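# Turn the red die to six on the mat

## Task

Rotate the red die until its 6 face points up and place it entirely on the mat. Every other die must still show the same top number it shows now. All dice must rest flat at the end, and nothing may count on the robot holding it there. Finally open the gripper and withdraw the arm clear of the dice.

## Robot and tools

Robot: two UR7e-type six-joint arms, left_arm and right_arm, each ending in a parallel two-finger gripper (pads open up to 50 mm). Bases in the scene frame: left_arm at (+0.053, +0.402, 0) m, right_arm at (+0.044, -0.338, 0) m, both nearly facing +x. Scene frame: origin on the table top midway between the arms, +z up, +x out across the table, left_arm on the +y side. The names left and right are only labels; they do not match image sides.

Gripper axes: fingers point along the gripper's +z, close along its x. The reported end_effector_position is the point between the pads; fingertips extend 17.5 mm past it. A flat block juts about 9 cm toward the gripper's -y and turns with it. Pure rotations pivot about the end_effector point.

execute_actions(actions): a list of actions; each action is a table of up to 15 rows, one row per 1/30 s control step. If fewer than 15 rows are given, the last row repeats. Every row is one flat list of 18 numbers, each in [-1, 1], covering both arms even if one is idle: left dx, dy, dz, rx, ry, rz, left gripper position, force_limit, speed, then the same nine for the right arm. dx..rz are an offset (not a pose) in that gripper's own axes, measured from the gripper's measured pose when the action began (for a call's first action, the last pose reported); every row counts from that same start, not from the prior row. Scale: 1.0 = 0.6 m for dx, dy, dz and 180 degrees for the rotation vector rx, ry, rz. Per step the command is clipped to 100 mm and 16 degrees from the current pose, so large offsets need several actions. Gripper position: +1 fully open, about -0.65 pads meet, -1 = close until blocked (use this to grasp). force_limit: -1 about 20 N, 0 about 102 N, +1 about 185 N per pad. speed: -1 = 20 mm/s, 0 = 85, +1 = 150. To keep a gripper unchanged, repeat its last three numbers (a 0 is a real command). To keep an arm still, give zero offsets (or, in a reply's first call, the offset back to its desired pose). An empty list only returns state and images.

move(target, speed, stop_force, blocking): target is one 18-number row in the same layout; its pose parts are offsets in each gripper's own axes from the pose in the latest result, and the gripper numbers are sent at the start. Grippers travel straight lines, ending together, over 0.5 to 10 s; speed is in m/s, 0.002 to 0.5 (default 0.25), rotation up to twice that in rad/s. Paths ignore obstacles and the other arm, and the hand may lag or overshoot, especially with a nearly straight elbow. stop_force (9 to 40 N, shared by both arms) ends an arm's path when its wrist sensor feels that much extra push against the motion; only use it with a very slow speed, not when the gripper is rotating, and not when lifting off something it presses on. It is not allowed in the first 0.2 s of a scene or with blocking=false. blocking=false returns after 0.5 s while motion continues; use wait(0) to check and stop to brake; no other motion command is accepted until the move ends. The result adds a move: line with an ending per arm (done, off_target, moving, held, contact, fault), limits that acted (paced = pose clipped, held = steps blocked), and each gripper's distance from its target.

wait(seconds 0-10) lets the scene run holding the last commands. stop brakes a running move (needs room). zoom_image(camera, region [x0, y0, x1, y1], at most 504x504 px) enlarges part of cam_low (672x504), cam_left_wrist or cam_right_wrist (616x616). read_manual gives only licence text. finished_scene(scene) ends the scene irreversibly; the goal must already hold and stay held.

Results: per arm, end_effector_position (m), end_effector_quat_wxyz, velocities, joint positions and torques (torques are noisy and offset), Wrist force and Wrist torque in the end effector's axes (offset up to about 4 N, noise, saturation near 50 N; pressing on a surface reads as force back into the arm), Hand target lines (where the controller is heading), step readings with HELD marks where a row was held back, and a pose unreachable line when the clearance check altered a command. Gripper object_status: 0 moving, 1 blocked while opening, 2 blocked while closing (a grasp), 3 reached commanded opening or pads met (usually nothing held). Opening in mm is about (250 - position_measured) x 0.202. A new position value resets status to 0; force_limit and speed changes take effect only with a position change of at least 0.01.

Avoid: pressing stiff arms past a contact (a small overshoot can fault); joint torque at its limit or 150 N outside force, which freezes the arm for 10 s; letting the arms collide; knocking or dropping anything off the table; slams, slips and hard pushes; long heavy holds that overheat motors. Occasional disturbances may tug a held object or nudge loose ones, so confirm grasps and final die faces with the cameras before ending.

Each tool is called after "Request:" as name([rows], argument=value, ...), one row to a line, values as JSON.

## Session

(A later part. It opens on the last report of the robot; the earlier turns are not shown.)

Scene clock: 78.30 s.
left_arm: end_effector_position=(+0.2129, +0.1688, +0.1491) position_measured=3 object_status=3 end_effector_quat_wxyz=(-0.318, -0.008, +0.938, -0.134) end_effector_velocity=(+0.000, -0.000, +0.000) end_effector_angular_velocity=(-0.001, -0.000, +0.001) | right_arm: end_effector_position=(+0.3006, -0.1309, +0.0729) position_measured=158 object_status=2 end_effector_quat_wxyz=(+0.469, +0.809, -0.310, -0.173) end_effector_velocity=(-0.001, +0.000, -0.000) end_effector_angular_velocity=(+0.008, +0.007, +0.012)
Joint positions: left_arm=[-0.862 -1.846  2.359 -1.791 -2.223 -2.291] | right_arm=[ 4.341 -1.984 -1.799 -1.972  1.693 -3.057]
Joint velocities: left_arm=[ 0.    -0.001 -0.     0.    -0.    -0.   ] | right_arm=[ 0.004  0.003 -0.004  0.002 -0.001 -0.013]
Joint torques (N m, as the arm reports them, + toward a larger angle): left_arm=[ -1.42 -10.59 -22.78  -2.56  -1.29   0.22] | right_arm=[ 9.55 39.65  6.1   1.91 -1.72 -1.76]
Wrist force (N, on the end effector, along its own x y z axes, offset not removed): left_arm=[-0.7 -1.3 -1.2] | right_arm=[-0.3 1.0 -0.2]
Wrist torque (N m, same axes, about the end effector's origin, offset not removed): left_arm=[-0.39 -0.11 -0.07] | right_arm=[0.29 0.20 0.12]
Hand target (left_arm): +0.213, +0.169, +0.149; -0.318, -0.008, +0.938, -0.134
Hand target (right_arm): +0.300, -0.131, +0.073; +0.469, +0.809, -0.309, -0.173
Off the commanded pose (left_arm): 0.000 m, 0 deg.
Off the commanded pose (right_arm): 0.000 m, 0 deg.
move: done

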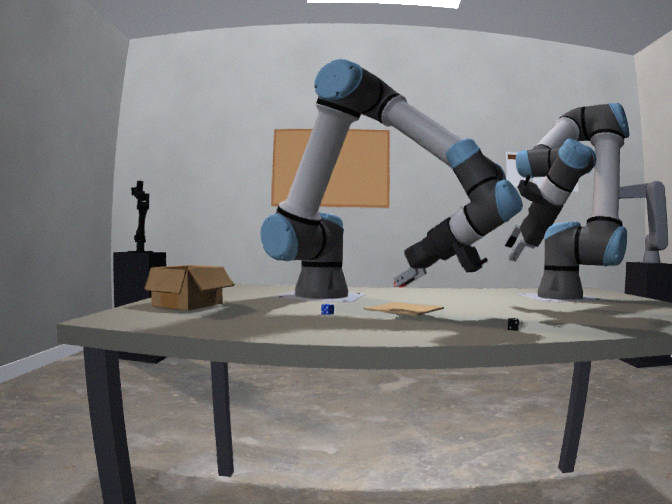

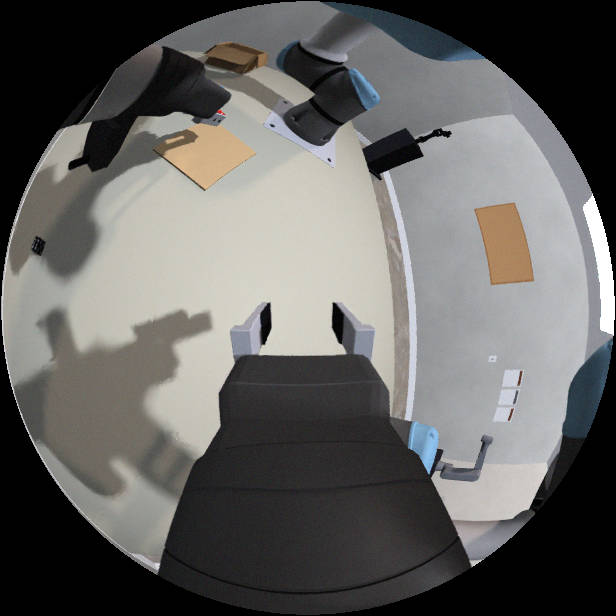

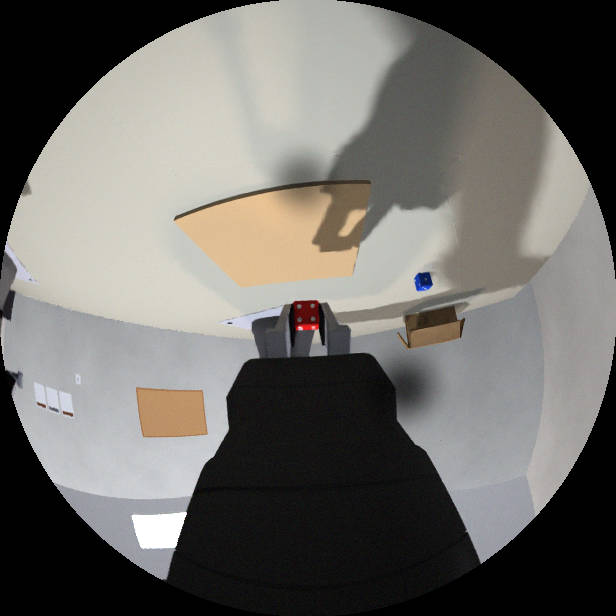

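Request:
move(target=[0,0,0,0,0,0,1,0,0,-0.02,-0.062,0.036,0,0,-0.004,-1,-0.6,0], speed=0.1)

Request:
move(target=[0,0,0,0,0,0,1,0,0,0,-0.02,0.0115,0,0,0,-1,-0.6,0], speed=0.006, stop_force=9)

Scene clock: 82.80 s.
left_arm: end_effector_position=(+0.2129, +0.1688, +0.1491) position_measured=3 object_status=3 end_effector_quat_wxyz=(-0.318, -0.008, +0.938, -0.134) end_effector_velocity=(+0.000, +0.000, -0.000) end_effector_angular_velocity=(+0.001, -0.000, -0.000) | right_arm: end_effector_position=(+0.2920, -0.1234, +0.0302) position_measured=158 object_status=2 end_effector_quat_wxyz=(+0.468, +0.811, -0.305, -0.176) end_effector_velocity=(-0.001, +0.001, -0.003) end_effector_angular_velocity=(+0.001, +0.001, -0.000)
Joint positions: left_arm=[-0.862 -1.846  2.359 -1.791 -2.223 -2.291] | right_arm=[ 4.362 -2.048 -1.838 -1.868  1.711 -3.06 ]
Joint velocities: left_arm=[-0.     0.    -0.    -0.     0.001 -0.   ] | right_arm=[ 0.001 -0.005 -0.002  0.007  0.002 -0.   ]
Joint torques (N m, as the arm reports them, + toward a larger angle): left_arm=[ -2.25 -10.77 -21.19  -2.62  -1.32   0.17] | right_arm=[ 6.98 29.68  4.49  1.82  2.23  0.76]
Wrist force (N, on the end effector, along its own x y z axes, offset not removed): left_arm=[-0.6 -0.8 -3.6] | right_arm=[0.2 0.3 -0.9]
Wrist torque (N m, same axes, about the end effector's origin, offset not removed): left_arm=[-0.39 0.04 -0.14] | right_arm=[0.12 0.15 0.12]
Hand target (left_arm): +0.213, +0.169, +0.149; -0.318, -0.008, +0.938, -0.134
Hand target (right_arm): +0.292, -0.123, +0.030; +0.468, +0.811, -0.305, -0.176
Off the commanded pose (left_arm): 0.000 m, 0 deg.
Off the commanded pose (right_arm): 0.000 m, 0 deg.
move: done

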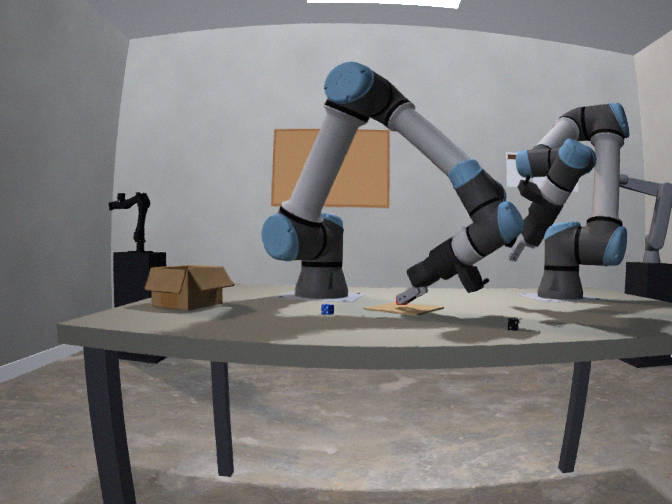

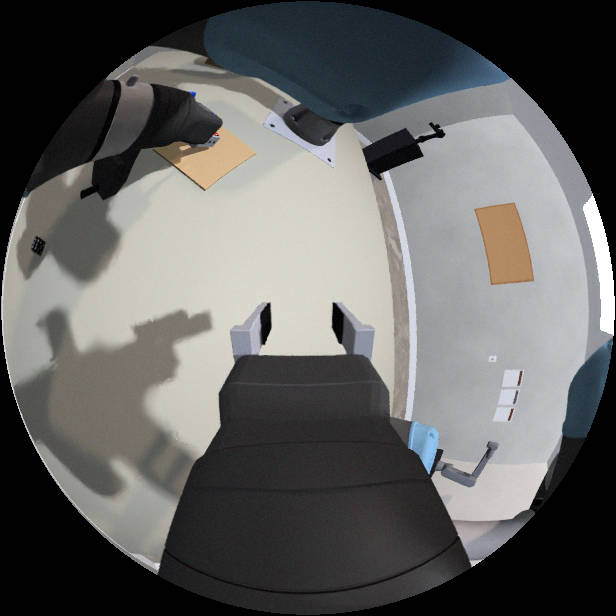

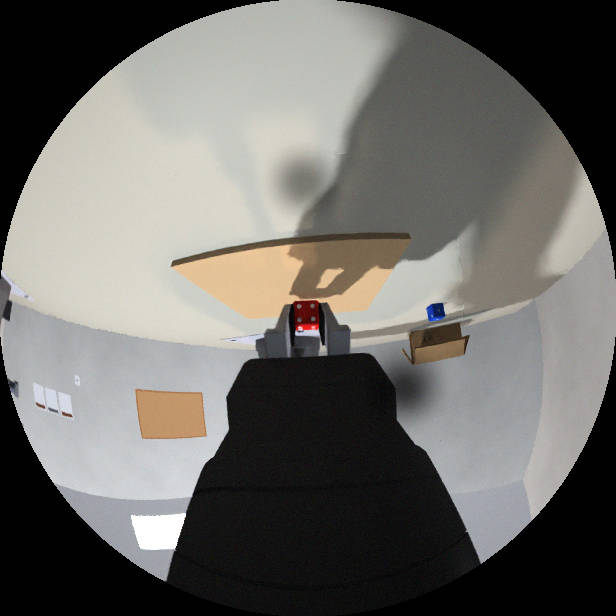

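Scene clock: 84.50 s.
left_arm: end_effector_position=(+0.2129, +0.1688, +0.1491) position_measured=3 object_status=3 end_effector_quat_wxyz=(-0.318, -0.008, +0.938, -0.134) end_effector_velocity=(-0.000, -0.000, -0.000) end_effector_angular_velocity=(+0.000, +0.002, +0.000) | right_arm: end_effector_position=(+0.2920, -0.1234, +0.0223) position_measured=158 object_status=2 end_effector_quat_wxyz=(+0.468, +0.811, -0.305, -0.176) end_effector_velocity=(-0.000, -0.001, +0.002) end_effector_angular_velocity=(-0.002, +0.001, -0.000)
Joint positions: left_arm=[-0.862 -1.846  2.359 -1.791 -2.223 -2.291] | right_arm=[ 4.362 -2.061 -1.844 -1.849  1.711 -3.06 ]
Joint velocities: left_arm=[-0.     0.002 -0.     0.    -0.002 -0.   ] | right_arm=[-0.     0.002  0.    -0.005 -0.     0.001]
Joint torques (N m, as the arm reports them, + toward a larger angle): left_arm=[ -1.15 -10.56 -20.89  -2.64  -0.98   0.38] | right_arm=[-8.33 32.43  7.54  0.45 -1.69 -0.02]
Wrist force (N, on the end effector, along its own x y z axes, offset not removed): left_arm=[0.2 -1.2 -1.3] | right_arm=[2.6 20.7 -20.5]
Wrist torque (N m, same axes, about the end effector's origin, offset not removed): left_arm=[-0.34 -0.16 -0.11] | right_arm=[-0.18 -0.19 -0.07]
Hand target (left_arm): +0.213, +0.169, +0.149; -0.318, -0.008, +0.938, -0.134
Hand target (right_arm): +0.292, -0.123, +0.023; +0.468, +0.811, -0.305, -0.176
Off the commanded pose (left_arm): 0.000 m, 0 deg.
Off the commanded pose (right_arm): 0.006 m, 0 deg.
move: contact (right_arm)

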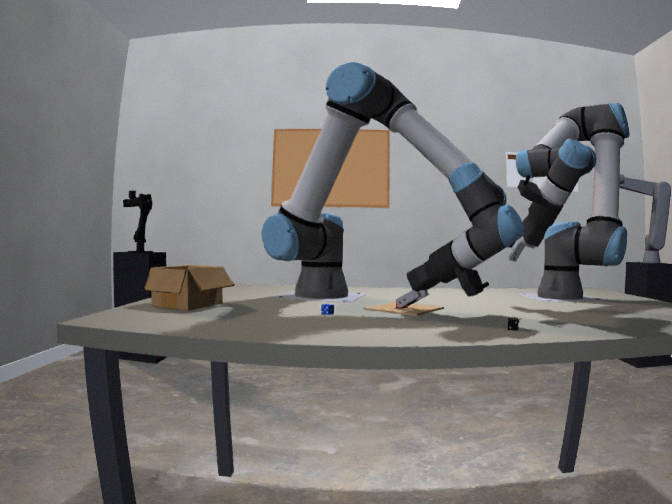

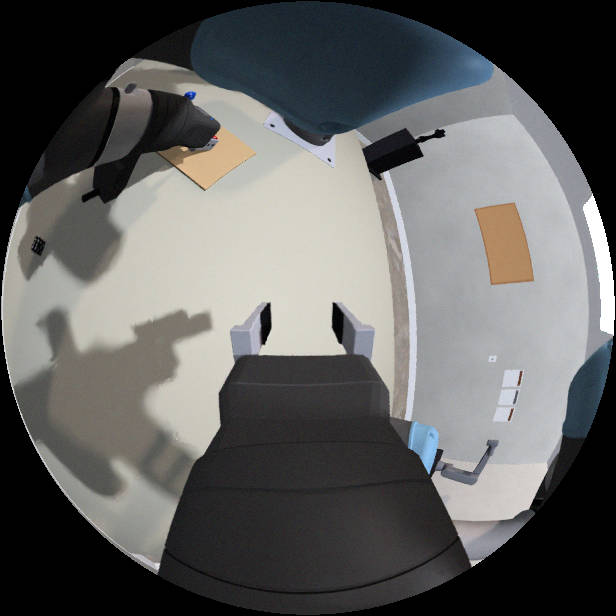

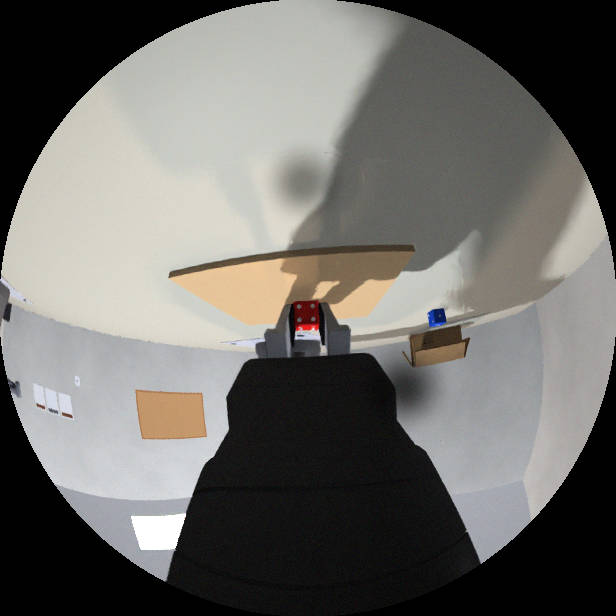

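Arms are close; retreat straight up.

Request:
move(target=[0,0,0,0,0,0,1,0,0,0,0.001,-0.0005,0,0,0,1,0,0])

Request:
move(target=[0,0,0,0,0,0,1,0,0,0,0.15,-0.07,0,0,0,1,0,0], speed=0.2)

Request:
zoom_image(camera="cam_left_wrist", region=[140, 80, 270, 200])

Scene clock: 89.33 s.
left_arm: end_effector_position=(+0.2129, +0.1688, +0.1491) position_measured=3 object_status=3 end_effector_quat_wxyz=(-0.318, -0.008, +0.938, -0.134) end_effector_velocity=(+0.000, -0.000, +0.000) end_effector_angular_velocity=(-0.001, -0.001, +0.000) | right_arm: end_effector_position=(+0.2919, -0.1235, +0.0230) position_measured=3 object_status=3 end_effector_quat_wxyz=(+0.468, +0.811, -0.305, -0.176) end_effector_velocity=(-0.000, +0.000, +0.000) end_effector_angular_velocity=(+0.000, -0.000, -0.000)
Joint positions: left_arm=[-0.862 -1.846  2.359 -1.791 -2.223 -2.291] | right_arm=[ 4.362 -2.06  -1.843 -1.851  1.711 -3.06 ]
Joint velocities: left_arm=[ 0.    -0.001 -0.     0.    -0.    -0.   ] | right_arm=[ 0.  0.  0. -0.  0.  0.]
Joint torques (N m, as the arm reports them, + toward a larger angle): left_arm=[ -1.52 -10.83 -22.47  -2.49  -1.34   0.07] | right_arm=[-5.1  41.58 28.95 -2.95 -1.15  0.24]
Wrist force (N, on the end effector, along its own x y z axes, offset not removed): left_arm=[-1.7 -1.0 -3.2] | right_arm=[-0.5 -0.2 -0.4]
Wrist torque (N m, same axes, about the end effector's origin, offset not removed): left_arm=[-0.33 0.26 -0.12] | right_arm=[0.09 0.23 0.13]
Hand target (left_arm): +0.213, +0.169, +0.149; -0.318, -0.008, +0.938, -0.134
Hand target (right_arm): +0.292, -0.123, +0.023; +0.468, +0.811, -0.305, -0.176
Off the commanded pose (left_arm): 0.000 m, 0 deg.
Off the commanded pose (right_arm): 0.000 m, 0 deg.
move: done

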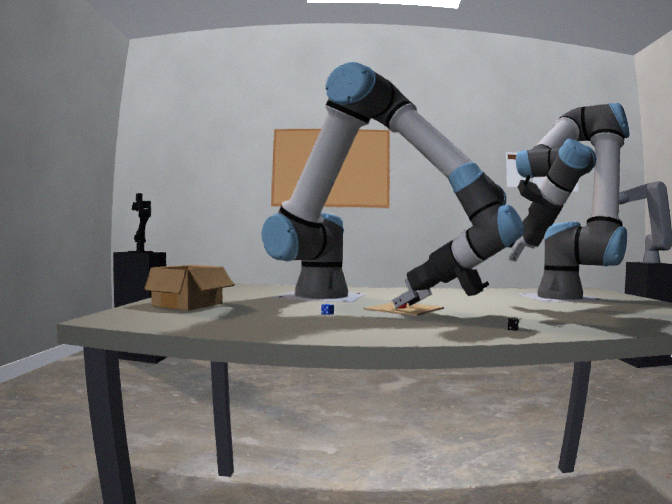

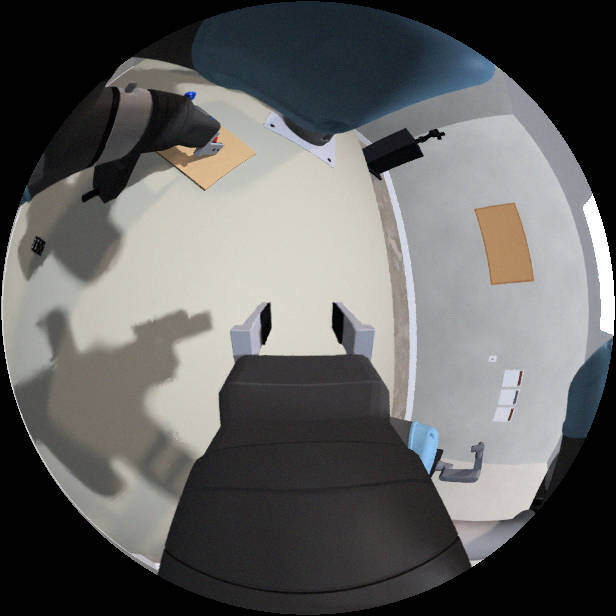

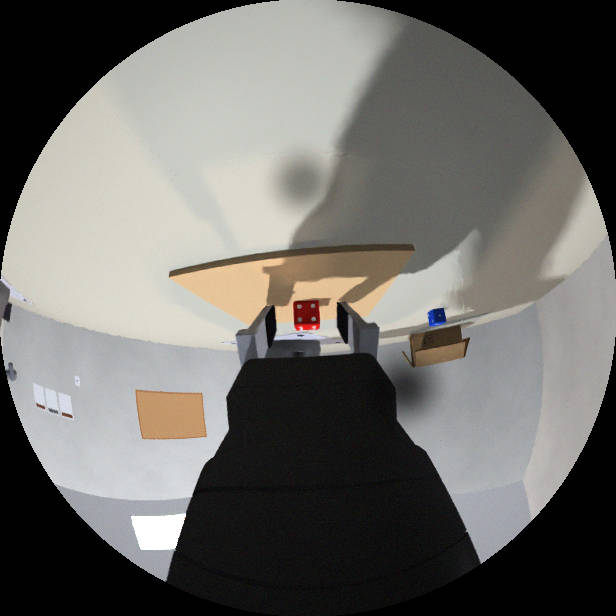

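Scene clock: 90.50 s.
left_arm: end_effector_position=(+0.2129, +0.1688, +0.1491) position_measured=3 object_status=3 end_effector_quat_wxyz=(-0.318, -0.008, +0.938, -0.134) end_effector_velocity=(+0.000, -0.000, +0.000) end_effector_angular_velocity=(-0.000, +0.000, +0.001) | right_arm: end_effector_position=(+0.2862, -0.1299, +0.1215) position_measured=3 object_status=3 end_effector_quat_wxyz=(+0.468, +0.811, -0.305, -0.176) end_effector_velocity=(+0.000, -0.000, +0.002) end_effector_angular_velocity=(+0.000, -0.000, +0.001)
Joint positions: left_arm=[-0.862 -1.846  2.359 -1.791 -2.223 -2.291] | right_arm=[ 4.364 -1.899 -1.776 -2.079  1.713 -3.058]
Joint velocities: left_arm=[ 0.    -0.    -0.    -0.    -0.    -0.001] | right_arm=[ 0.     0.003  0.003 -0.006 -0.001 -0.001]
Joint torques (N m, as the arm reports them, + toward a larger angle): left_arm=[  0.25 -10.92 -22.99  -2.4   -1.11   0.45] | right_arm=[ 8.4  39.59 29.94 -2.97  2.12  1.03]
Wrist force (N, on the end effector, along its own x y z axes, offset not removed): left_arm=[-0.8 -1.2 -2.2] | right_arm=[0.2 1.0 -1.5]
Wrist torque (N m, same axes, about the end effector's origin, offset not removed): left_arm=[-0.34 0.06 -0.17] | right_arm=[0.19 0.15 0.04]
Hand target (left_arm): +0.213, +0.169, +0.149; -0.318, -0.008, +0.938, -0.134
Hand target (right_arm): +0.286, -0.130, +0.122; +0.468, +0.811, -0.305, -0.176
Off the commanded pose (left_arm): 0.000 m, 0 deg.
Off the commanded pose (right_arm): 0.000 m, 0 deg.
move: done

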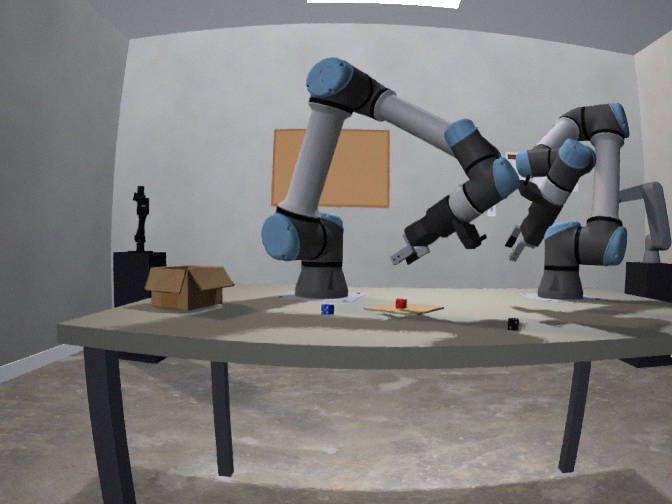

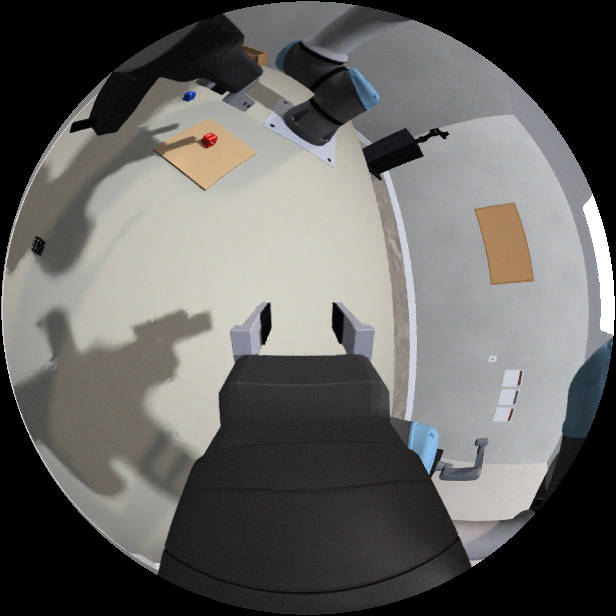

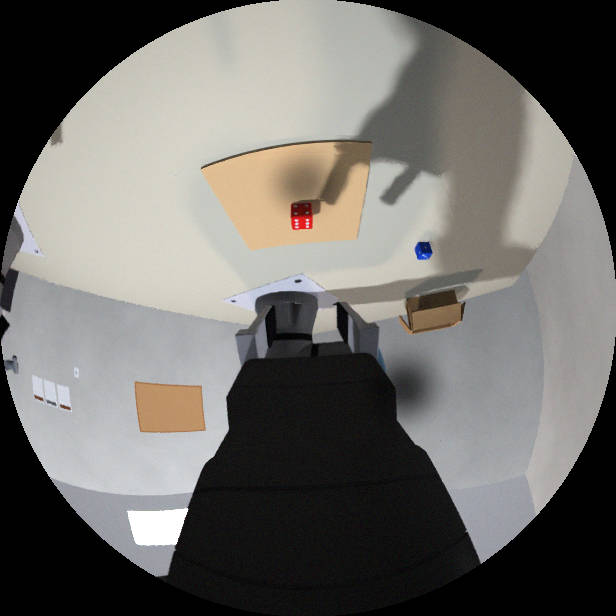

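Region (140, 80, 270, 200) of cam_left_wrist's 616x616 image, scaled by 3.877, with more detail than that image has; it fills the top 465 rows of this view, and the rest is white.

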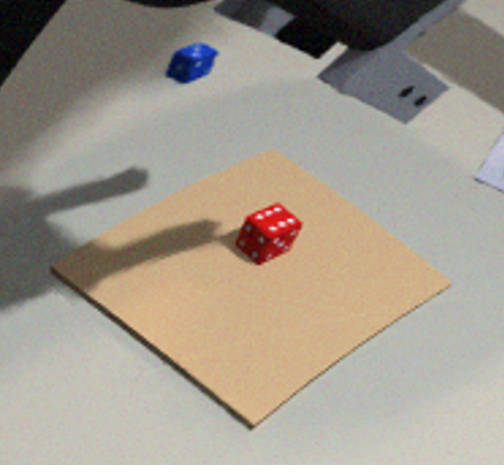

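Request:
finished_scene(scene=1)

The scene is finished: the task was done.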